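# Open printer door and set build plate down outside

## Task

Swing the 3-D printer's door fully open and keep it that way. Remove the build plate, the thin magnetic sheet sitting on the heated bed, together with the printed part still attached, and put the plate down lying flat on the surface under the printer, away from both the printer and its door. At the end the printer must be in its original spot with its original heading, and nearby objects must be in their original places and orientation (a slight nudge that leaves one close to where it was is acceptable). Nothing may rely on the robot to stay in place at the end; release everything and move the grippers away.

## Robot and tools

Robot: two arms, left_arm and right_arm, each with six revolute joints and a parallel two-finger gripper. Both bases sit on the table plane: left_arm root at (0, +0.300, 0) m, right_arm root at (0, -0.300, 0) m, both unrotated. Scene frame: origin on the table top midway between the arms, +x out over the table, +z up, left_arm on the +y side. The arm names do not match left or right in any picture.

Gripper: fingers point along the gripper's +z axis and close along its y axis. The reported end_effector_position is the point between the pads, roughly 1 cm short of the fingertips. Printed hand positions can be slightly wrong, more so when the arm reaches far.

execute_actions takes {"actions": [...]} holding at most one item. An empty list changes nothing and returns the state plus camera pictures. A motion item is {"rows": [[...]], "steps": n} with n from 2 to 15 (default 15); each control step lasts 1/30 s. Every row is one list of exactly 14 numbers covering both arms, even if one arm stays put: left_arm waist, shoulder, elbow, wrist pitch, wrist yaw, wrist roll, opening, then the same seven for right_arm. Rows are applied one per step; if fewer rows than steps, the last row repeats. The joint numbers are absolute target angles in radians (the same values Joint positions prints), not offsets. The opening is also an absolute target on a -1 (closed) to +1 (fully open) scale. A wait item is {"steps": n} with no rows, n up to 300; it counts from the last result and includes your reply time. Add "pictures": true to get images with a motion or wait result.

Joint ranges, for each arm in column order: waist -2.880 to 2.880, shoulder 0.000 to 3.142, elbow 0.000 to 3.019, wrist pitch -1.693 to 1.571, wrist yaw -1.571 to 1.571, wrist roll -2.094 to 2.094. A call is rejected outright (nothing sent) if any target sits more than 0.019 rad beyond a range end and also further out than the joint's last reported angle. True ends may differ from the listed ones by up to 0.019 rad; targets past a true end are clipped there, and the result then may say "joint sent to its limit" (possibly referring to an earlier action still running). No such message does not prove there is room left.

Motion limits: each step, the target actually sent is held within a fixed distance of the measured angle: 0.264 rad waist, 0.32 shoulder, 0.276 elbow, 0.33 wrist pitch, 0.186 wrist yaw, 0.522 wrist roll. If the targets would place a gripper over 70 mm from where it is now, all that arm's targets are pulled back proportionally. So big moves take several calls. Arms keep heading to the last row sent while you think or wait, until everything nearly stops or a step is HELD; after that only a new action moves them further. Fingers already opening or closing carry on.

Result lines: the state line gives each gripper's position (m) and quat_wxyz in the scene frame. Joint positions and Joint velocities list per arm the six joints (rad, rad/s) then finger-pad gap (m; 0.094 when fully open). grip_measured is the measured opening on the command scale; each gripper's reading may be off by about 1 mm. "joint command not followed" means a clearance check altered or blocked joint targets on some steps; the rest of the row still ran. HELD marks steps where your row was partly or wholly not sent. The last 2 steps of each action run after the result is returned, so the next action starts later. Joint torques are raw drive outputs with offsets and noise. MOTOR HOT appears from 85 °C; at 100 °C an OVER-TEMPERATURE FAULT drops that arm until it cools, so avoid holding loads for long.

Gripping: command an opening below grip_measured to hold; about 0.03 below gives a firm grip, less a gentler one. Pad force tops out near 50 to 62 N; very thin parts (under about 2 mm, like the build plate) get less force. Outside forces may sometimes yank a held part or shove loose items.

zoom_image: {"camera": name, "region": [x0, y0, x1, y1]} in image pixels, top-left origin, at most 504 by 504, returns a magnified crop of that camera's latest image. Cameras: cam_head_left, cam_head_right, cam_high, cam_low, cam_left_wrist, cam_right_wrist, all 504x504; calibration (K, distortion, T_world_to_cam) is supplied and may be off by a few degrees and millimetres.

show_instructions returns the scene's reference pages (here a printer card). read_manual returns URDF licence text. finished_scene with {"scene": number} ends and grades the current scene irreversibly; call it only once the door is open, the plate lies flat off the printer, and the grippers are open and away.

Avoid: knocking anything off the table, moving or turning the printer, dropping or slamming the plate, shoving hard, and letting the two arms collide or press on each other. Smooth, short, efficient motion is preferred.

Each tool is called after "Request:" as a command line: name --argument value for each argument, lists and objects as JSON in quotes; but a table of rows of numbers goes row by row, as --pt "numbers of a row", without its own name.

Reference images:

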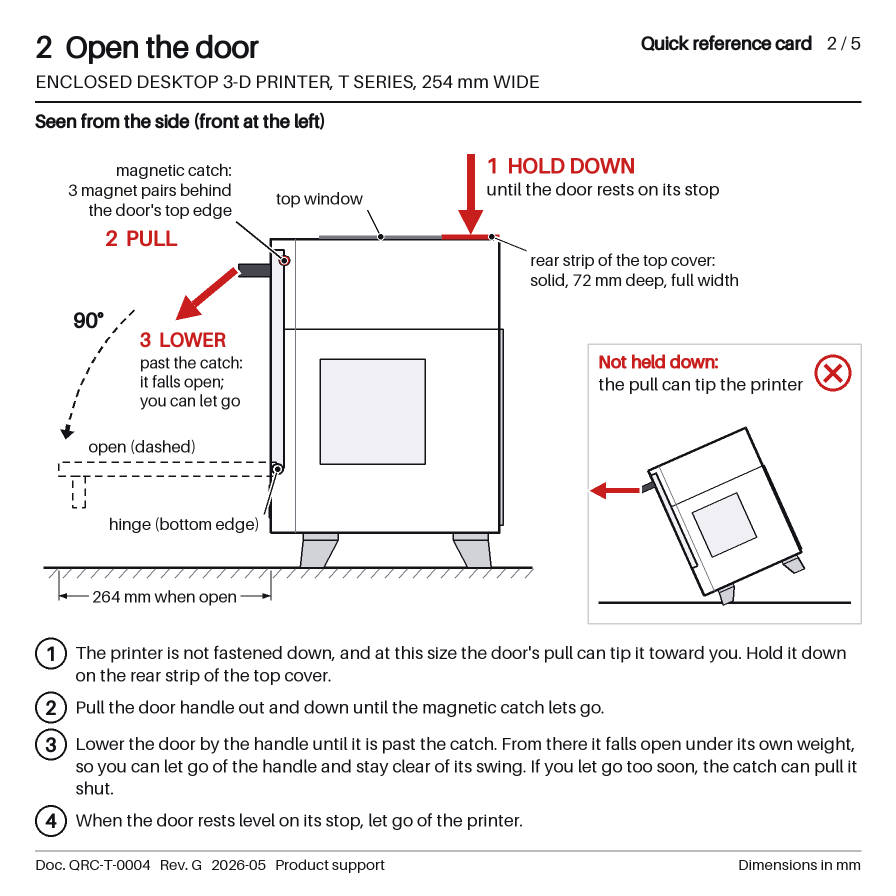

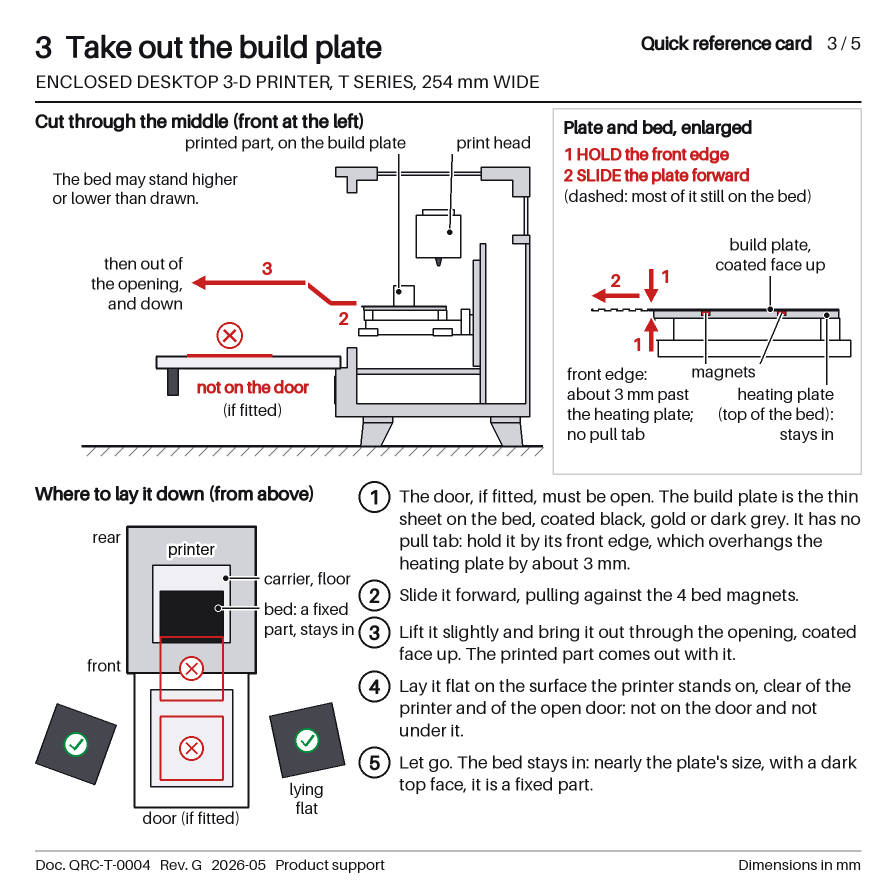

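## Session

Request:
execute_actions --actions '[]'

Scene clock: 0.00 s of 4500.00 s.
left_arm: end_effector_position=(+0.5246, +0.3091, +0.4909) grip_measured=+1.000 end_effector_quat_wxyz=(+0.703, -0.009, +0.711, +0.007) | right_arm: end_effector_position=(+0.5174, -0.3044, +0.5002) grip_measured=+1.000 end_effector_quat_wxyz=(+0.710, -0.001, +0.705, -0.008)
Joint positions: left_arm=[ 0.016  1.062  1.06  -0.008 -0.006 -0.002  0.094] | right_arm=[-0.007  1.042  1.06  -0.011  0.003 -0.012  0.094]
Joint velocities: left_arm=[-0.015 -0.015 -0.002  0.012 -0.007 -0.051  0.   ] | right_arm=[-0.015  0.005  0.007 -0.017  0.081 -0.037  0.   ]
Joint torques (N m, as the arm reports them, + toward a larger angle): no reading

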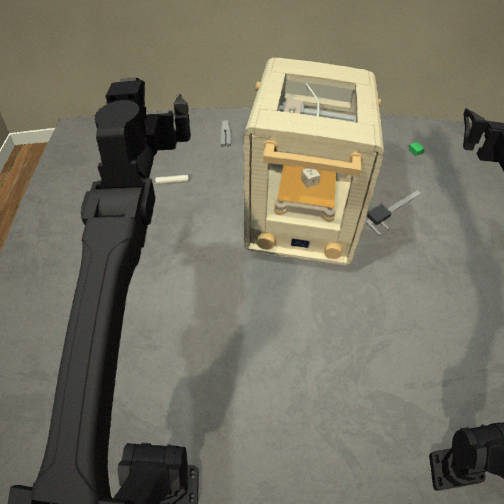

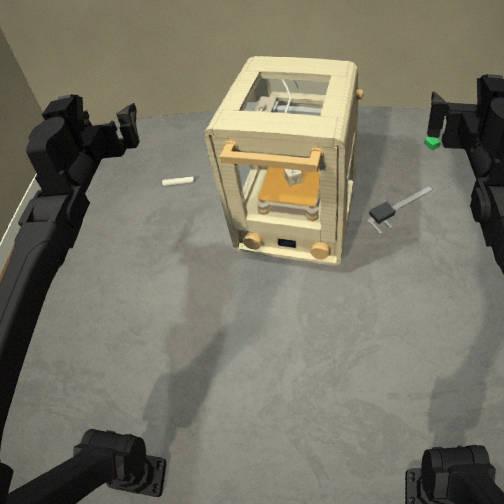

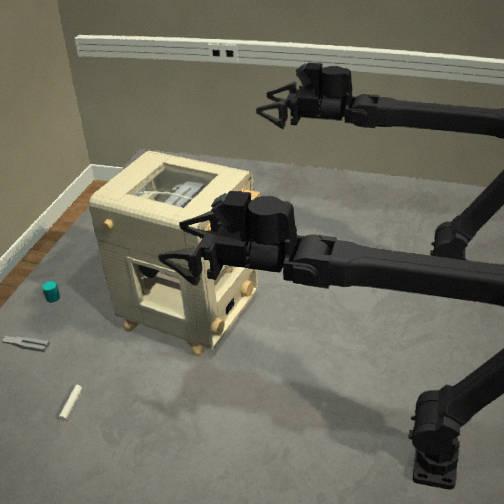

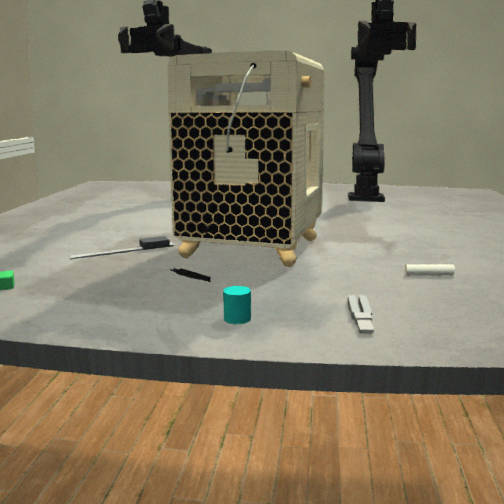

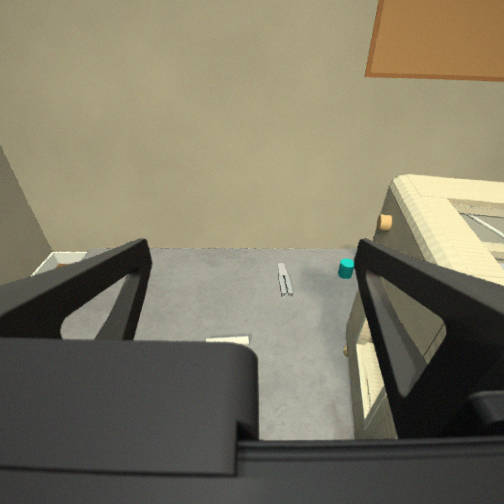

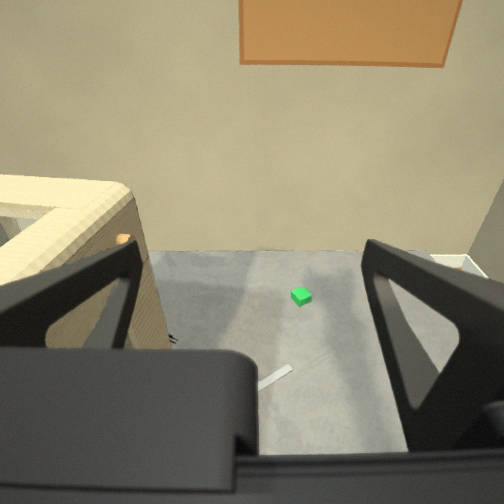

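Request:
zoom_image --camera "cam_head_left" --region '[220, 40, 440, 280]'

Request:
zoom_image --camera "cam_head_right" --region '[190, 40, 410, 280]'

Request:
zoom_image --camera "cam_high" --region '[70, 130, 290, 370]'

Request:
zoom_image --camera "cam_low" --region '[140, 30, 360, 290]'

Region (220, 40, 440, 280) of cam_head_left's 504x504 image, scaled by 2.100, with more detail than that image has; it fills the left 462 columns of this view, and the rest is white.

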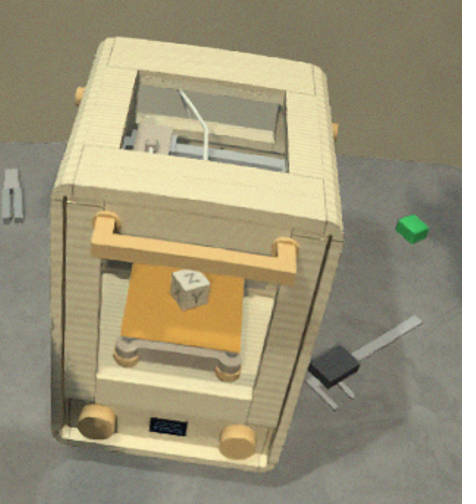

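Region (190, 40, 410, 280) of cam_head_right's 504x504 image, scaled by 2.100, with more detail than that image has; it fills the left 462 columns of this view, and the rest is white.

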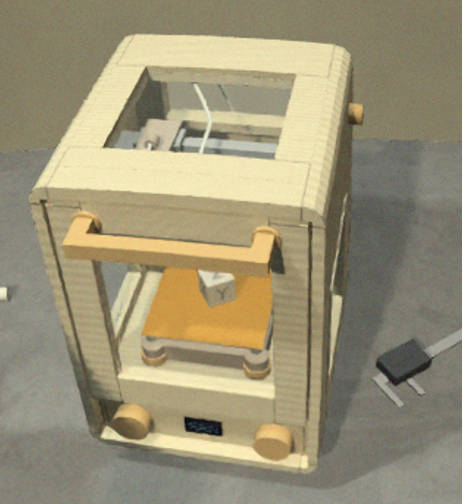

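Region (70, 130, 290, 370) of cam_high's 504x504 image, scaled by 2.100, with more detail than that image has; it fills the left 462 columns of this view, and the rest is white.

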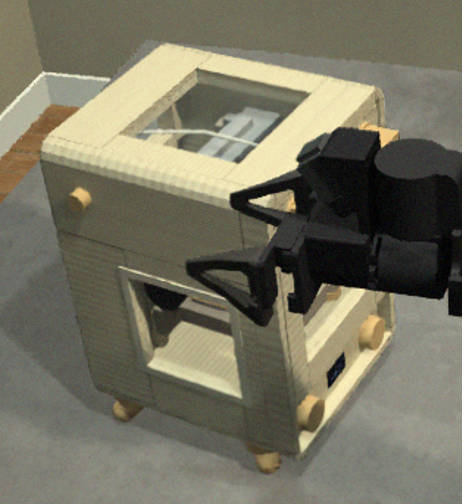

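Region (140, 30, 360, 290) of cam_low's 504x504 image, scaled by 1.938, with more detail than that image has; it fills the left 426 columns of this view, and the rest is white.

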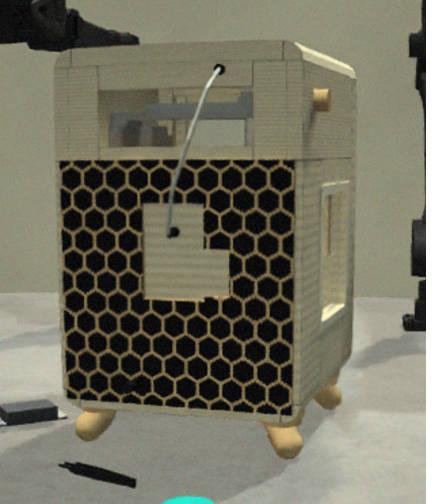

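Request:
zoom_image --camera "cam_head_left" --region '[235, 110, 395, 230]'

Request:
zoom_image --camera "cam_head_right" --region '[200, 110, 360, 230]'

Region (235, 110, 395, 230) of cam_head_left's 504x504 image, scaled by 3.150, with more detail than that image has; it fills the top 378 rows of this view, and the rest is white.

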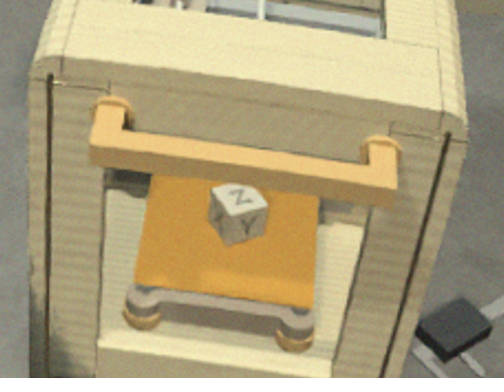

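Region (200, 110, 360, 230) of cam_head_right's 504x504 image, scaled by 3.150, with more detail than that image has; it fills the top 378 rows of this view, and the rest is white.

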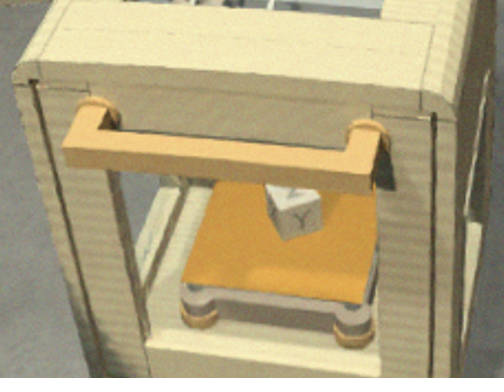

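Request:
zoom_image --camera "cam_head_left" --region '[90, 60, 230, 180]'

Request:
zoom_image --camera "cam_head_right" --region '[384, 60, 504, 180]'

Request:
zoom_image --camera "cam_head_right" --region '[40, 70, 180, 190]'

Region (90, 60, 230, 180) of cam_head_left's 504x504 image, scaled by 3.600, with more detail than that image has; it fills the top 432 rows of this view, and the rest is white.

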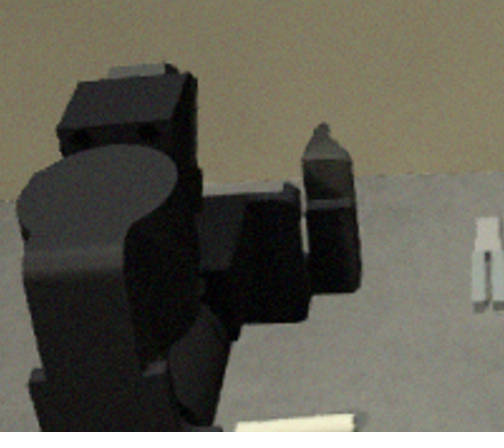

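Region (384, 60, 504, 180) of cam_head_right's 504x504 image, scaled by 4.200, with more detail than that image has.

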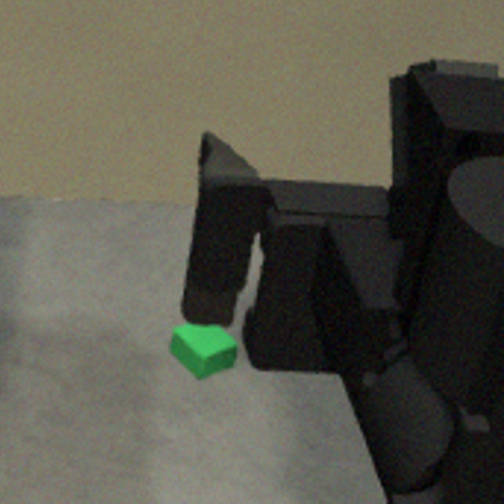

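Region (40, 70, 180, 190) of cam_head_right's 504x504 image, scaled by 3.600, with more detail than that image has; it fills the top 432 rows of this view, and the rest is white.

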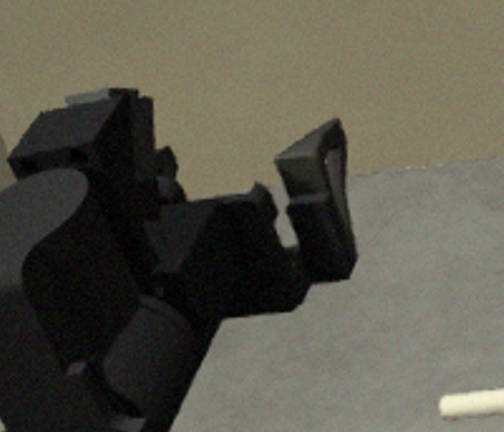

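Request:
zoom_image --camera "cam_head_left" --region '[404, 80, 504, 180]'

Request:
zoom_image --camera "cam_left_wrist" --region '[330, 150, 504, 440]'

Request:
zoom_image --camera "cam_right_wrist" --region '[0, 150, 200, 400]'

Region (404, 80, 504, 180) of cam_head_left's 504x504 image, scaled by 5.040, with more detail than that image has.

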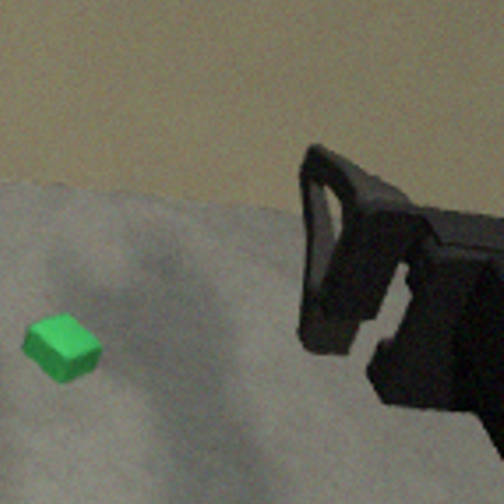

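Region (330, 150, 504, 440) of cam_left_wrist's 504x504 image, scaled by 1.738, with more detail than that image has; it fills the left 302 columns of this view, and the rest is white.

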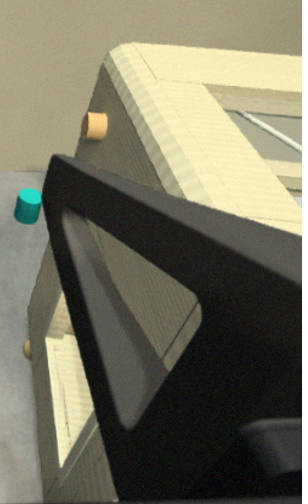

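Region (0, 150, 200, 400) of cam_right_wrist's 504x504 image, scaled by 2.016, with more detail than that image has; it fills the left 403 columns of this view, and the rest is white.

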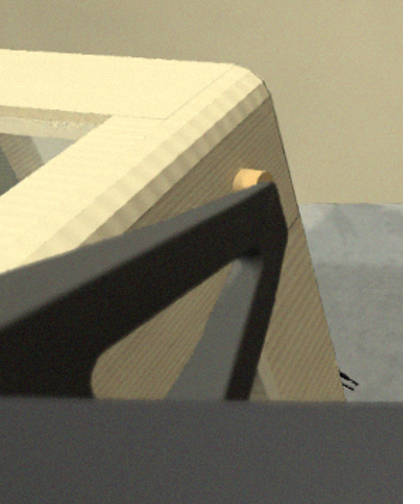

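Request:
execute_actions --actions '[{"rows": [[-0.10,1.67,2.11,-1.604,-0.16,1.217,1, 0.2515,1.886,2.229,-0.843,0,0,-1]], "steps": 15}]'

Scene clock: 13.43 s of 4500.00 s.
left_arm: end_effector_position=(+0.6651, +0.2674, +0.3501) grip_measured=+1.000 end_effector_quat_wxyz=(+0.316, +0.383, +0.845, +0.199) | right_arm: end_effector_position=(+0.6414, -0.1495, +0.3543) grip_measured=-0.984 end_effector_quat_wxyz=(+0.443, -0.104, +0.889, +0.048)
Joint positions: left_arm=[-0.088  1.645  1.71  -0.883 -0.155  0.824  0.094] | right_arm=[ 0.233  1.547  1.526 -0.626  0.006 -0.004  0.001]
Joint velocities: left_arm=[-0.093  1.568  2.142 -3.123 -0.051  2.557  0.   ] | right_arm=[-0.474  1.05   1.634 -1.438  0.198 -0.007 -0.002]
Joint torques (N m, as the arm reports them, + toward a larger angle): left_arm=[ -1.68 -25.64  17.41   1.96  -0.18   0.04] | right_arm=[ 3.05 -9.39 11.25  2.04 -0.51 -0.14]
Steps of this call (steps 1 to 90: nothing new was sent; then 10.00 s passed at rest; steps 91 to 103: the first 13 steps of this action). Readings (joint positions):
91: left_arm=[0.011 1.071 1.072 -0.039 -0.044 0.037] | right_arm=[-0.000 1.049 1.068 -0.033 0.005 -0.012]
92: left_arm=[0.001 1.092 1.105 -0.099 -0.081 0.089] | right_arm=[0.015 1.064 1.091 -0.076 0.007 -0.012]
94: left_arm=[-0.024 1.167 1.192 -0.209 -0.120 0.195] | right_arm=[0.066 1.122 1.152 -0.158 0.007 -0.012]
98: left_arm=[-0.066 1.358 1.379 -0.435 -0.146 0.412] | right_arm=[0.169 1.286 1.299 -0.348 0.005 -0.012]
103: the state above

Request:
execute_actions --actions '[]'

Scene clock: 13.57 s of 4500.00 s.
left_arm: end_effector_position=(+0.6568, +0.2649, +0.3311) grip_measured=+1.000 end_effector_quat_wxyz=(+0.209, +0.475, +0.835, +0.183) | right_arm: end_effector_position=(+0.6958, -0.1620, +0.3468) grip_measured=-0.985 end_effector_quat_wxyz=(+0.408, -0.089, +0.908, +0.036)
Joint positions: left_arm=[-0.093  1.74   1.864 -1.153 -0.155  0.984  0.094] | right_arm=[ 0.199  1.716  1.756 -0.767  0.01  -0.002  0.001]
Joint velocities: left_arm=[-0.005  0.073  0.481 -1.541 -0.007  0.637  0.   ] | right_arm=[-0.19   1.48   2.049 -1.004  0.022 -0.007 -0.001]
Joint torques (N m, as the arm reports them, + toward a larger angle): left_arm=[ -0.88 -25.02  18.41   1.21  -0.07   0.13] | right_arm=[  4.56 -12.43  14.49   2.01  -0.45  -0.08]
Kept back: nothing.
Steps of this call (steps 1 to 2: the last 2 steps of your previous action; steps 3 to 4: the robot went on to your last target). Readings (joint positions):
1: left_arm=[-0.091 1.690 1.775 -0.977 -0.155 0.891] | right_arm=[0.218 1.584 1.581 -0.666 0.006 -0.004]
2: left_arm=[-0.092 1.719 1.818 -1.046 -0.155 0.933] | right_arm=[0.213 1.627 1.634 -0.698 0.006 -0.004]
4: the state above
camera_calibration (this result's frames):
cam_left_wrist: T_world_to_cam=[[-0.70871, -0.484757, -0.512582, 0.766337], [-0.687161, 0.638886, 0.345883, 0.176271], [0.159812, 0.597357, -0.785891, 0.125759], [0, 0, 0, 1]] pos_world=[0.64414, 0.183747, 0.430674]
cam_right_wrist: T_world_to_cam=[[0.196491, -0.980504, 0.00187597, -0.293062], [-0.956329, -0.192068, -0.220329, 0.718651], [0.216394, 0.0414986, -0.975424, 0.317308], [0, 0, 0, 1]] pos_world=[0.676187, -0.162487, 0.4684]

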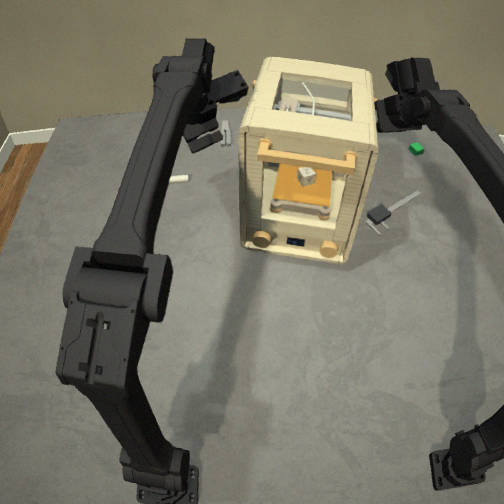

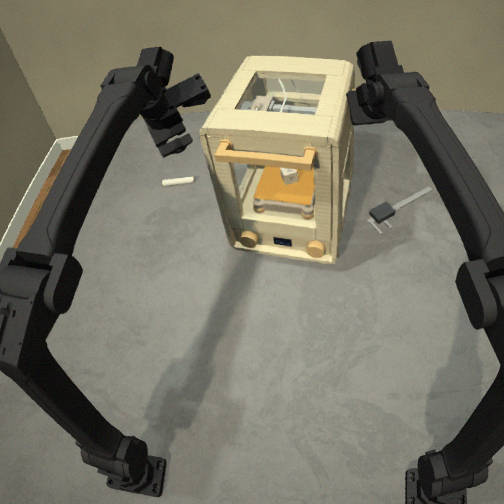

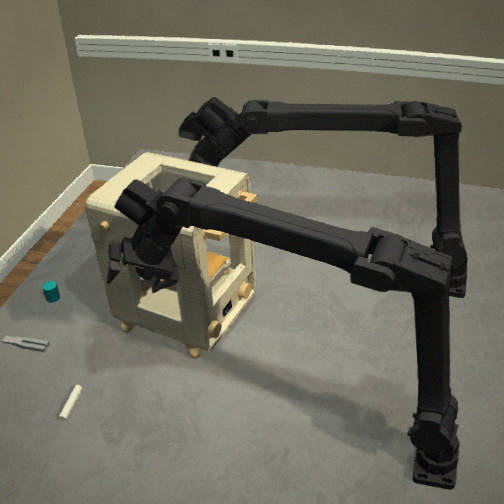

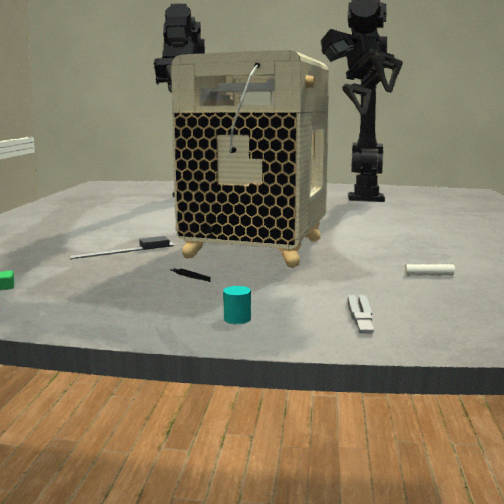

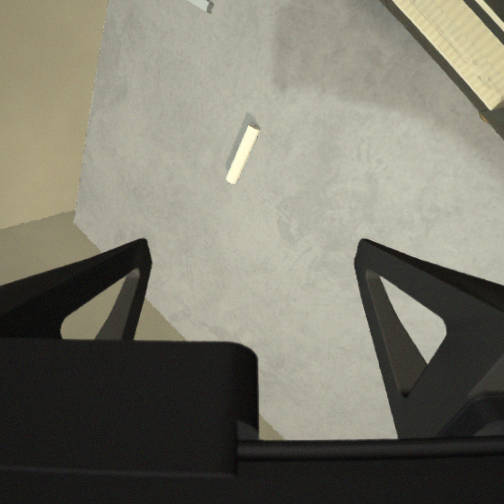

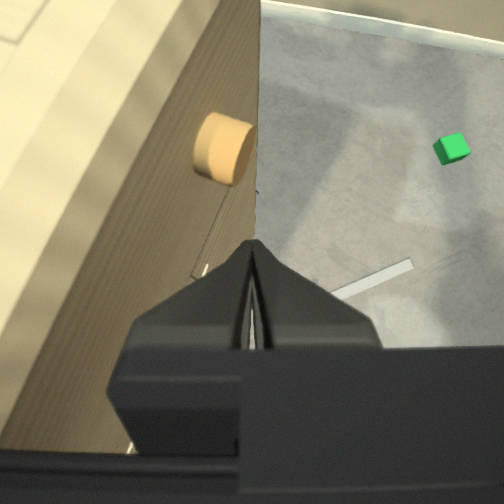

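Request:
execute_actions --actions '[{"rows": [[-0.10,1.67,2.11,-1.604,-0.16,1.217,1, 0.0,1.75,2.0,-0.8,0,0,-1]], "steps": 10}]' --pictures true

Scene clock: 13.90 s of 4500.00 s.
left_arm: end_effector_position=(+0.5774, +0.2725, +0.4023) grip_measured=+1.000 end_effector_quat_wxyz=(+0.111, +0.564, +0.803, +0.155) | right_arm: end_effector_position=(+0.7512, -0.2466, +0.3744) grip_measured=-0.985 end_effector_quat_wxyz=(+0.433, -0.033, +0.901, +0.014)
Joint positions: left_arm=[-0.093  1.693  2.049 -1.575 -0.157  1.159  0.094] | right_arm=[ 0.072  1.823  1.948 -0.8    0.002 -0.002  0.001]
Joint velocities: left_arm=[-0.005 -0.308  0.33  -0.3   -0.007  0.315  0.   ] | right_arm=[-0.581 -0.21  -0.022 -0.012 -0.081  0.051  0.001]
Joint torques (N m, as the arm reports them, + toward a larger angle): left_arm=[ -0.99 -19.56  13.74   0.41  -0.12   0.16] | right_arm=[ -0.21 -19.95  12.46   1.84  -0.12  -0.09]
Steps of this call (steps 1 to 2: the robot went on to your last target; steps 3 to 10: the first 8 steps of this action). Readings (joint positions):
3: left_arm=[-0.093 1.738 1.923 -1.320 -0.155 1.044] | right_arm=[0.175 1.838 1.945 -0.807 0.009 -0.002]
4: left_arm=[-0.093 1.735 1.945 -1.376 -0.155 1.062] | right_arm=[0.170 1.844 1.950 -0.799 0.005 -0.002]
6: left_arm=[-0.093 1.725 1.984 -1.471 -0.155 1.098] | right_arm=[0.144 1.844 1.948 -0.800 0.003 -0.002]
10: the state above
camera_calibration (this result's frames):
cam_left_wrist: T_world_to_cam=[[-0.866153, -0.318329, -0.385286, 0.744552], [-0.490595, 0.688655, 0.53392, -0.110569], [0.0953669, 0.651476, -0.752651, 0.198992], [0, 0, 0, 1]] pos_world=[0.571674, 0.183517, 0.495672]
cam_right_wrist: T_world_to_cam=[[0.0766163, -0.997057, -0.00270273, -0.299268], [-0.959602, -0.0730016, -0.271724, 0.812562], [0.270727, 0.023412, -0.962371, 0.285555], [0, 0, 0, 1]] pos_world=[0.725358, -0.245754, 0.494794]

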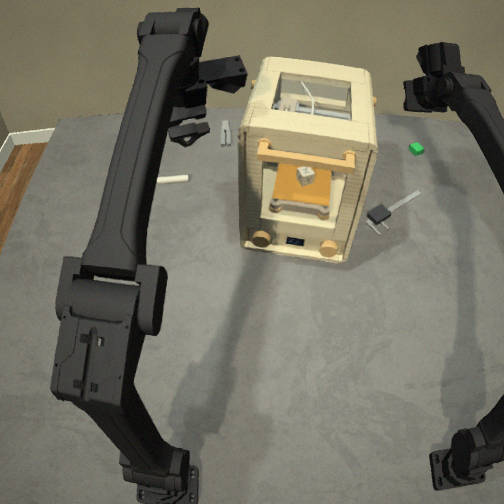

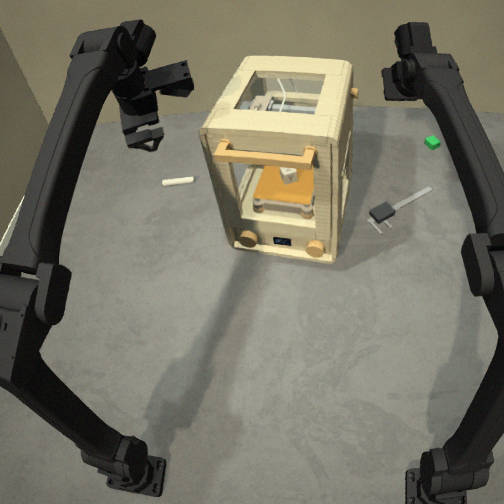

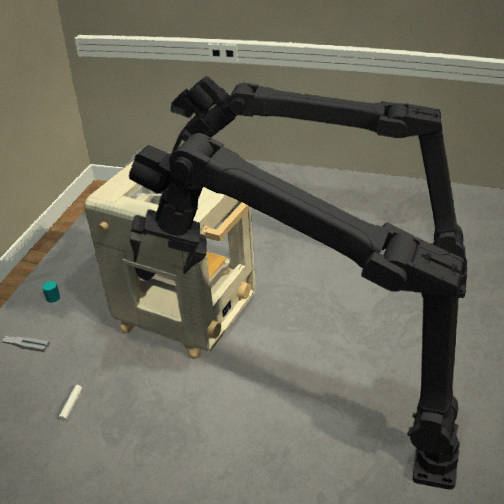

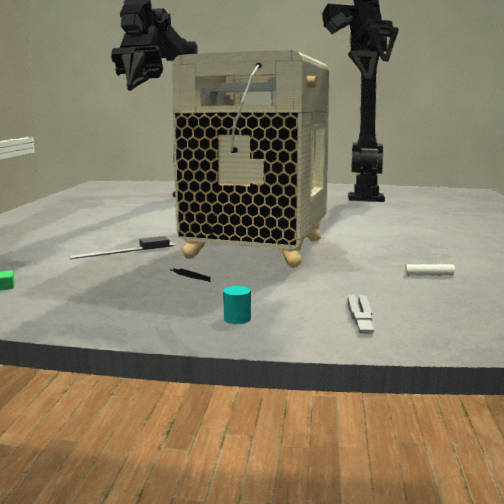

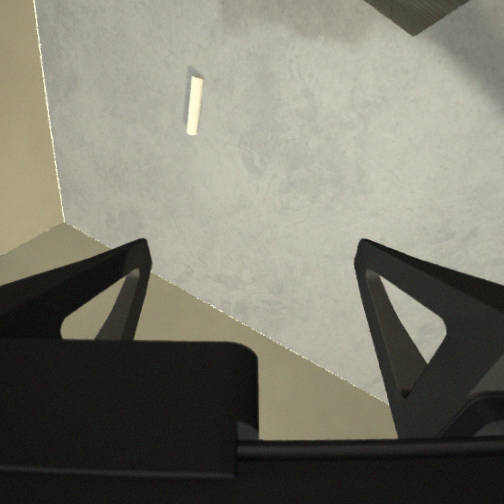

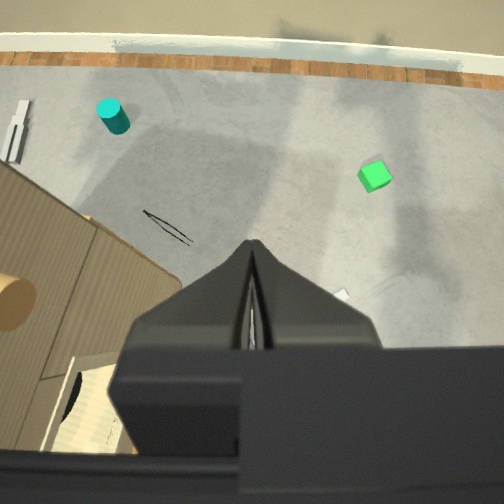

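Request:
zoom_image --camera "cam_low" --region '[140, 30, 360, 290]'

Request:
zoom_image --camera "cam_head_left" --region '[220, 40, 440, 280]'

Region (140, 30, 360, 290) of cam_low's 504x504 image, scaled by 1.938, with more detail than that image has; it fills the left 426 columns of this view, and the rest is white.

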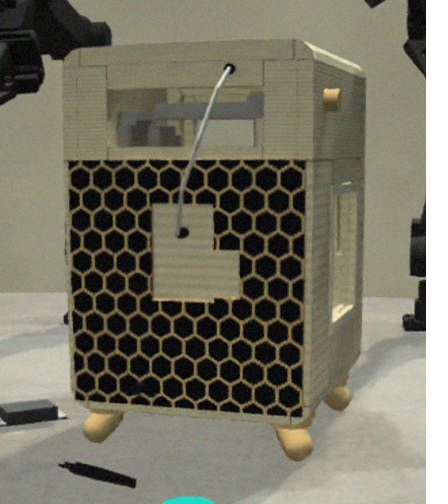

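Region (220, 40, 440, 280) of cam_head_left's 504x504 image, scaled by 2.100, with more detail than that image has; it fills the left 462 columns of this view, and the rest is white.

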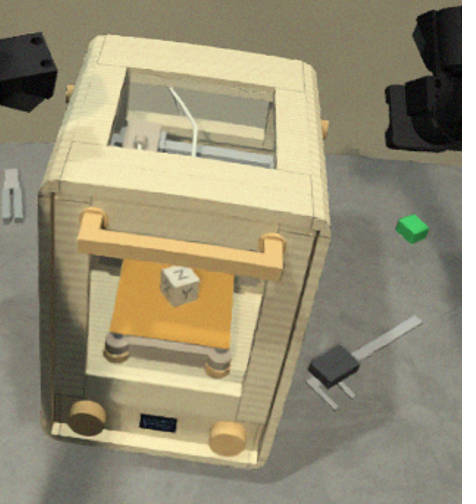

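Request:
execute_actions --actions '[{"rows": [[-0.10,1.67,2.11,-1.604,-0.16,1.217,1, 0.0,1.76,2.04,-0.81,0,0,-1],[-0.10,1.67,2.11,-1.604,-0.16,1.217,1, 0.0,1.77,2.07,-0.82,0,0,-1],[-0.10,1.67,2.11,-1.604,-0.16,1.217,1, 0.0,1.78,2.10,-0.83,0,0,-1],[-0.10,1.67,2.11,-1.604,-0.16,1.217,1, 0.0,1.79,2.13,-0.835,0,0,-1],[-0.10,1.67,2.11,-1.604,-0.16,1.217,1, 0.0,1.80,2.16,-0.84,0,0,-1],[-0.10,1.67,2.11,-1.604,-0.16,1.217,1, 0.0,1.80,2.19,-0.843,0,0,-1],[-0.10,1.67,2.11,-1.604,-0.16,1.217,1, 0.0,1.80,2.21,-0.843,0,0,-1],[-0.10,1.67,2.11,-1.604,-0.16,1.217,1, 0.0,1.80,2.229,-0.843,0,0,-1]], "steps": 15}]'

Scene clock: 14.93 s of 4500.00 s.
left_arm: end_effector_position=(+0.5621, +0.2739, +0.4393) grip_measured=+1.000 end_effector_quat_wxyz=(+0.132, +0.578, +0.787, +0.172) | right_arm: end_effector_position=(+0.7471, -0.2993, +0.5293) grip_measured=-0.985 end_effector_quat_wxyz=(+0.539, -0.001, +0.842, -0.001)
Joint positions: left_arm=[-0.093  1.647  2.079 -1.594 -0.157  1.206  0.094] | right_arm=[ 0.002  1.793  2.189 -0.828  0.002 -0.002  0.001]
Joint velocities: left_arm=[-0.005  0.005 -0.002 -0.002 -0.037  0.051  0.   ] | right_arm=[-0.005 -0.073  0.105  0.002  0.022  0.007 -0.   ]
Joint torques (N m, as the arm reports them, + toward a larger angle): left_arm=[ -1.21 -15.68  12.72   0.47  -0.11   0.13] | right_arm=[  0.22 -16.39  12.17   1.52  -0.13  -0.09]
Steps of this call (steps 1 to 2: the last 2 steps of your previous action; steps 3 to 18: the robot went on to your last target; steps 19 to 31: the first 13 steps of this action). Readings (joint positions):
19: left_arm=[-0.093 1.647 2.079 -1.594 -0.157 1.206] | right_arm=[0.002 1.739 1.963 -0.801 0.002 -0.002]
20: left_arm=[-0.093 1.647 2.079 -1.594 -0.157 1.206] | right_arm=[0.002 1.743 1.972 -0.804 0.002 -0.002]
22: left_arm=[-0.093 1.647 2.079 -1.594 -0.157 1.206] | right_arm=[0.002 1.759 2.016 -0.817 0.002 -0.002]
26: left_arm=[-0.093 1.647 2.079 -1.594 -0.157 1.206] | right_arm=[0.002 1.796 2.131 -0.828 0.002 -0.002]
31: the state above

Request:
execute_actions --actions '[{"rows": [[-0.12,1.67,2.11,-1.604,-0.16,1.217,1, 0.015,1.80,2.229,-0.843,0,0,-1],[-0.15,1.67,2.11,-1.604,-0.16,1.217,1, 0.035,1.80,2.229,-0.843,0,0,-1],[-0.18,1.67,2.11,-1.604,-0.16,1.217,1, 0.055,1.80,2.229,-0.843,0,0,-1],[-0.215,1.67,2.11,-1.604,-0.16,1.217,1, 0.075,1.80,2.229,-0.843,0,0,-1],[-0.25,1.67,2.11,-1.604,-0.16,1.217,1, 0.095,1.80,2.229,-0.843,0,0,-1],[-0.285,1.67,2.11,-1.604,-0.16,1.217,1, 0.115,1.80,2.229,-0.843,0,0,-1],[-0.32,1.67,2.11,-1.604,-0.16,1.217,1, 0.135,1.805,2.229,-0.843,0,0,-1],[-0.355,1.67,2.11,-1.604,-0.16,1.217,1, 0.155,1.81,2.229,-0.843,0,0,-1],[-0.39,1.67,2.11,-1.604,-0.16,1.217,1, 0.175,1.815,2.229,-0.843,0,0,-1],[-0.425,1.67,2.11,-1.604,-0.16,1.217,1, 0.195,1.82,2.229,-0.843,0,0,-1],[-0.455,1.67,2.11,-1.604,-0.16,1.217,1, 0.215,1.825,2.229,-0.843,0,0,-1],[-0.485,1.67,2.11,-1.604,-0.16,1.217,1, 0.23,1.83,2.229,-0.843,0,0,-1],[-0.51,1.67,2.11,-1.604,-0.16,1.217,1, 0.245,1.835,2.229,-0.843,0,0,-1],[-0.525,1.67,2.11,-1.604,-0.16,1.217,1, 0.255,1.84,2.229,-0.843,0,0,-1],[-0.535,1.67,2.11,-1.604,-0.16,1.217,1, 0.26,1.84,2.229,-0.843,0,0,-1]], "steps": 15}]'

Request:
execute_actions --actions '[{"steps": 10}]' --pictures true

Scene clock: 15.80 s of 4500.00 s.
left_arm: end_effector_position=(+0.5195, +0.0836, +0.4392) grip_measured=+1.000 end_effector_quat_wxyz=(+0.158, +0.706, +0.675, +0.148) | right_arm: end_effector_position=(+0.7333, -0.1499, +0.5270) grip_measured=-0.985 end_effector_quat_wxyz=(+0.535, -0.086, +0.839, +0.053)
Joint positions: left_arm=[-0.443  1.647  2.079 -1.594 -0.161  1.206  0.094] | right_arm=[ 0.203  1.797  2.191 -0.831  0.002 -0.002  0.001]
Joint velocities: left_arm=[-1.236 -0.005  0.002  0.007  0.066  0.022  0.   ] | right_arm=[ 0.806  0.073 -0.007 -0.012 -0.051  0.022  0.   ]
Joint torques (N m, as the arm reports them, + toward a larger angle): left_arm=[  0.22 -15.91  12.75   0.43   0.03   0.14] | right_arm=[ -0.08 -15.88  12.35   1.56  -0.13  -0.09]
Steps of this call (steps 1 to 2: the last 2 steps of your previous action; steps 3 to 13: the robot went on to your last target; steps 14 to 26: the first 13 steps of this action). Readings (joint positions):
14: left_arm=[-0.094 1.647 2.079 -1.594 -0.157 1.206] | right_arm=[0.002 1.789 2.191 -0.831 0.002 -0.002]
15: left_arm=[-0.097 1.647 2.079 -1.594 -0.158 1.206] | right_arm=[0.004 1.789 2.191 -0.831 0.002 -0.002]
17: left_arm=[-0.119 1.647 2.079 -1.594 -0.160 1.206] | right_arm=[0.013 1.789 2.191 -0.831 0.002 -0.002]
21: left_arm=[-0.236 1.647 2.079 -1.594 -0.161 1.206] | right_arm=[0.072 1.789 2.191 -0.831 0.002 -0.002]
26: the state above

Scene clock: 16.13 s of 4500.00 s.
left_arm: end_effector_position=(+0.4919, +0.0264, +0.4389) grip_measured=+1.000 end_effector_quat_wxyz=(+0.167, +0.743, +0.633, +0.138) | right_arm: end_effector_position=(+0.7294, -0.0802, +0.5016) grip_measured=-0.985 end_effector_quat_wxyz=(+0.517, -0.126, +0.843, +0.076)
Joint positions: left_arm=[-0.555  1.647  2.079 -1.594 -0.158  1.207  0.094] | right_arm=[ 0.293  1.831  2.191 -0.831 -0.002 -0.002  0.001]
Joint velocities: left_arm=[ 0.171 -0.015  0.002  0.002  0.051 -0.022  0.   ] | right_arm=[-0.19   0.005  0.002  0.002 -0.022 -0.051 -0.   ]
Joint torques (N m, as the arm reports them, + toward a larger angle): left_arm=[ -0.53 -15.61  12.86   0.46  -0.07   0.11] | right_arm=[ -1.08 -17.26  12.38   1.57   0.02  -0.08]
Kept back: nothing.
Steps of this call (steps 1 to 2: the last 2 steps of your previous action; steps 3 to 10: the robot went on to your last target). Readings (joint positions):
1: left_arm=[-0.483 1.647 2.079 -1.594 -0.161 1.206] | right_arm=[0.229 1.801 2.191 -0.831 0.001 -0.002]
2: left_arm=[-0.517 1.647 2.079 -1.594 -0.160 1.207] | right_arm=[0.253 1.805 2.191 -0.831 0.000 -0.002]
4: left_arm=[-0.564 1.647 2.079 -1.594 -0.158 1.207] | right_arm=[0.288 1.814 2.191 -0.831 -0.001 -0.002]
8: left_arm=[-0.568 1.647 2.079 -1.594 -0.158 1.207] | right_arm=[0.304 1.829 2.191 -0.831 -0.002 -0.002]
10: the state above
camera_calibration (this result's frames):
cam_left_wrist: T_world_to_cam=[[-0.89086, 0.136479, -0.433292, 0.62753], [-0.122804, 0.845941, 0.518944, -0.181045], [0.437364, 0.515516, -0.736855, 0.223456], [0, 0, 0, 1]] pos_world=[0.439077, -0.0476856, 0.53051]
cam_right_wrist: T_world_to_cam=[[0.297195, -0.95481, -0.00361952, -0.288301], [-0.848063, -0.262224, -0.460466, 0.836485], [0.438708, 0.139918, -0.88767, 0.259283], [0, 0, 0, 1]] pos_world=[0.681324, -0.0922046, 0.614287]

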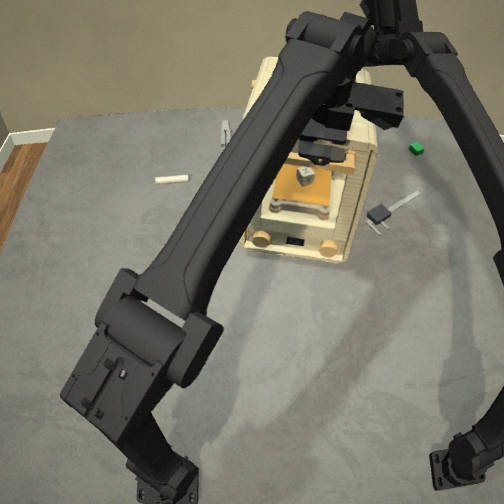

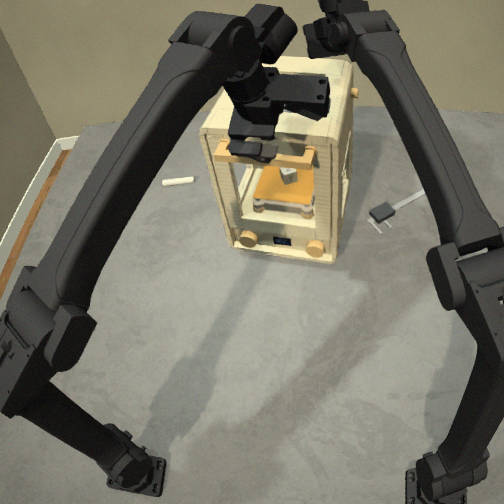

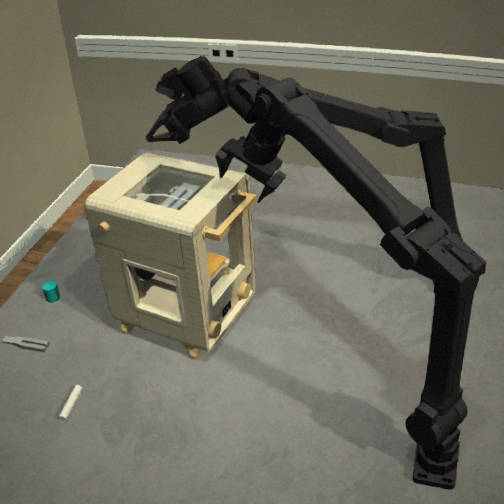

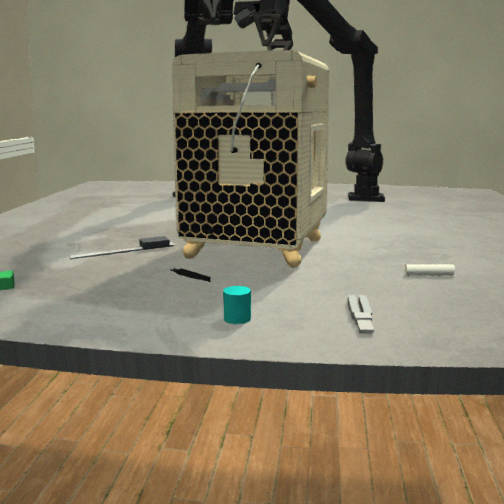

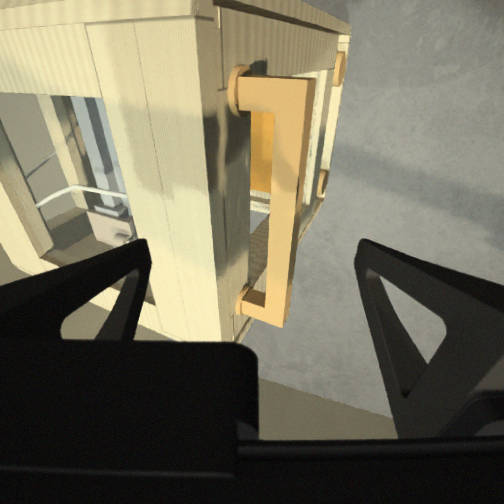

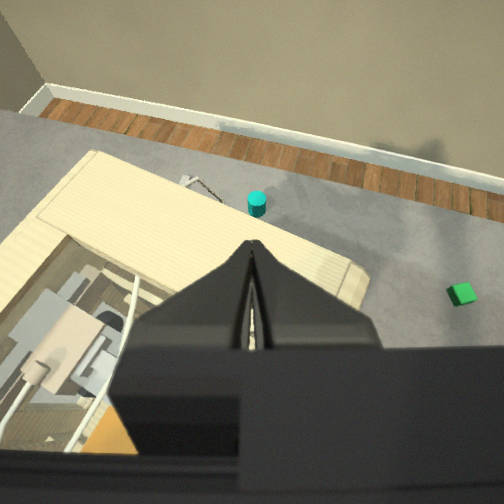

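Request:
execute_actions --actions '[]'

Scene clock: 16.17 s of 4500.00 s.
left_arm: end_effector_position=(+0.4937, +0.0296, +0.4389) grip_measured=+1.000 end_effector_quat_wxyz=(+0.166, +0.741, +0.636, +0.138) | right_arm: end_effector_position=(+0.7309, -0.0852, +0.5016) grip_measured=-0.985 end_effector_quat_wxyz=(+0.517, -0.123, +0.844, +0.075)
Joint positions: left_arm=[-0.548  1.647  2.079 -1.594 -0.158  1.207  0.094] | right_arm=[ 0.286  1.831  2.191 -0.831 -0.002 -0.002  0.001]
Joint velocities: left_arm=[ 0.161  0.005  0.002 -0.007  0.037  0.051  0.   ] | right_arm=[-0.21  -0.015 -0.002  0.002 -0.11  -0.051 -0.001]
Joint torques (N m, as the arm reports them, + toward a larger angle): left_arm=[ -0.3  -16.06  12.79   0.46  -0.09   0.11] | right_arm=[ -0.76 -17.52  12.3    1.58   0.03  -0.08]
Kept back: nothing.
Steps of this call (step 1: the robot went on to your last target). Readings (joint positions):
1: the state above
camera_calibration (this result's frames):
cam_left_wrist: T_world_to_cam=[[-0.891726, 0.130699, -0.433292, 0.629264], [-0.128287, 0.845127, 0.518944, -0.180801], [0.434012, 0.518341, -0.736855, 0.222608], [0, 0, 0, 1]] pos_world=[0.441322, -0.0448309, 0.53051]
cam_right_wrist: T_world_to_cam=[[0.290632, -0.956828, -0.00361952, -0.288906], [-0.849843, -0.256394, -0.460466, 0.838234], [0.439658, 0.136902, -0.88767, 0.258378], [0, 0, 0, 1]] pos_world=[0.682734, -0.0968878, 0.614287]

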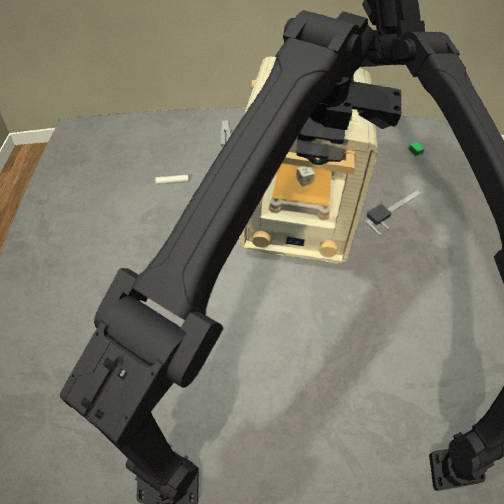

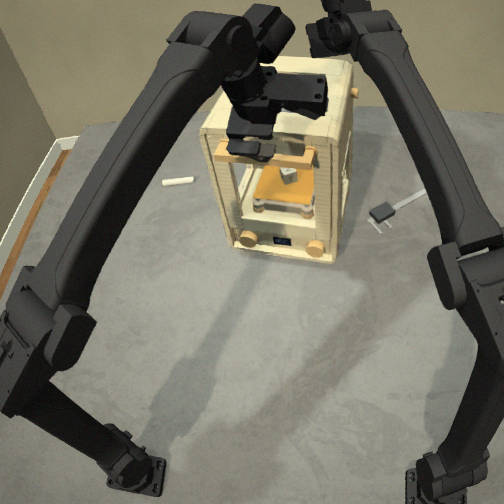

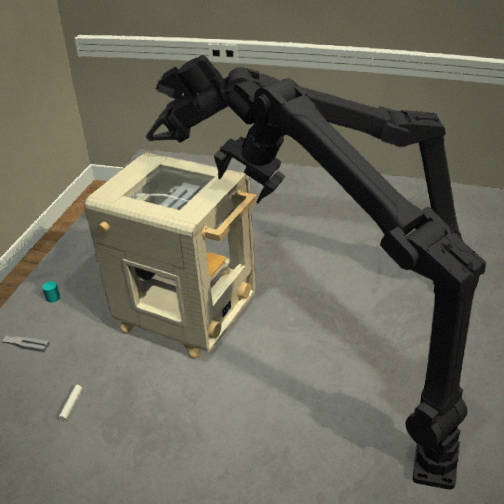

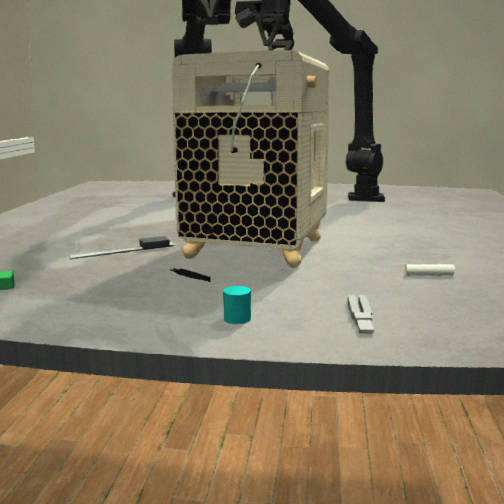

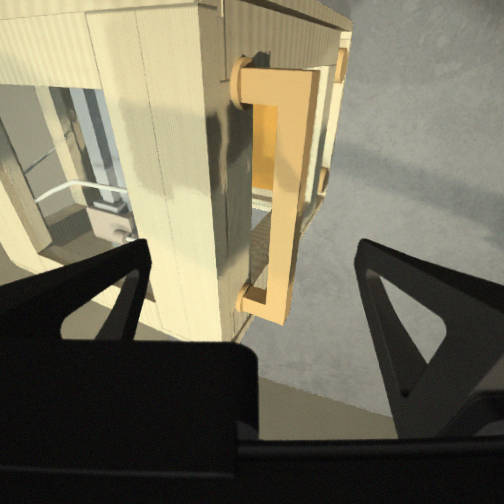

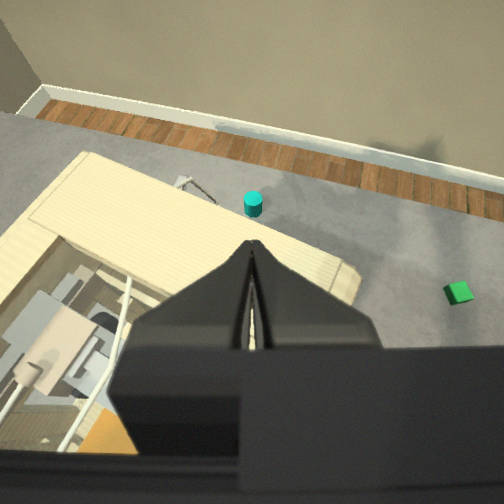

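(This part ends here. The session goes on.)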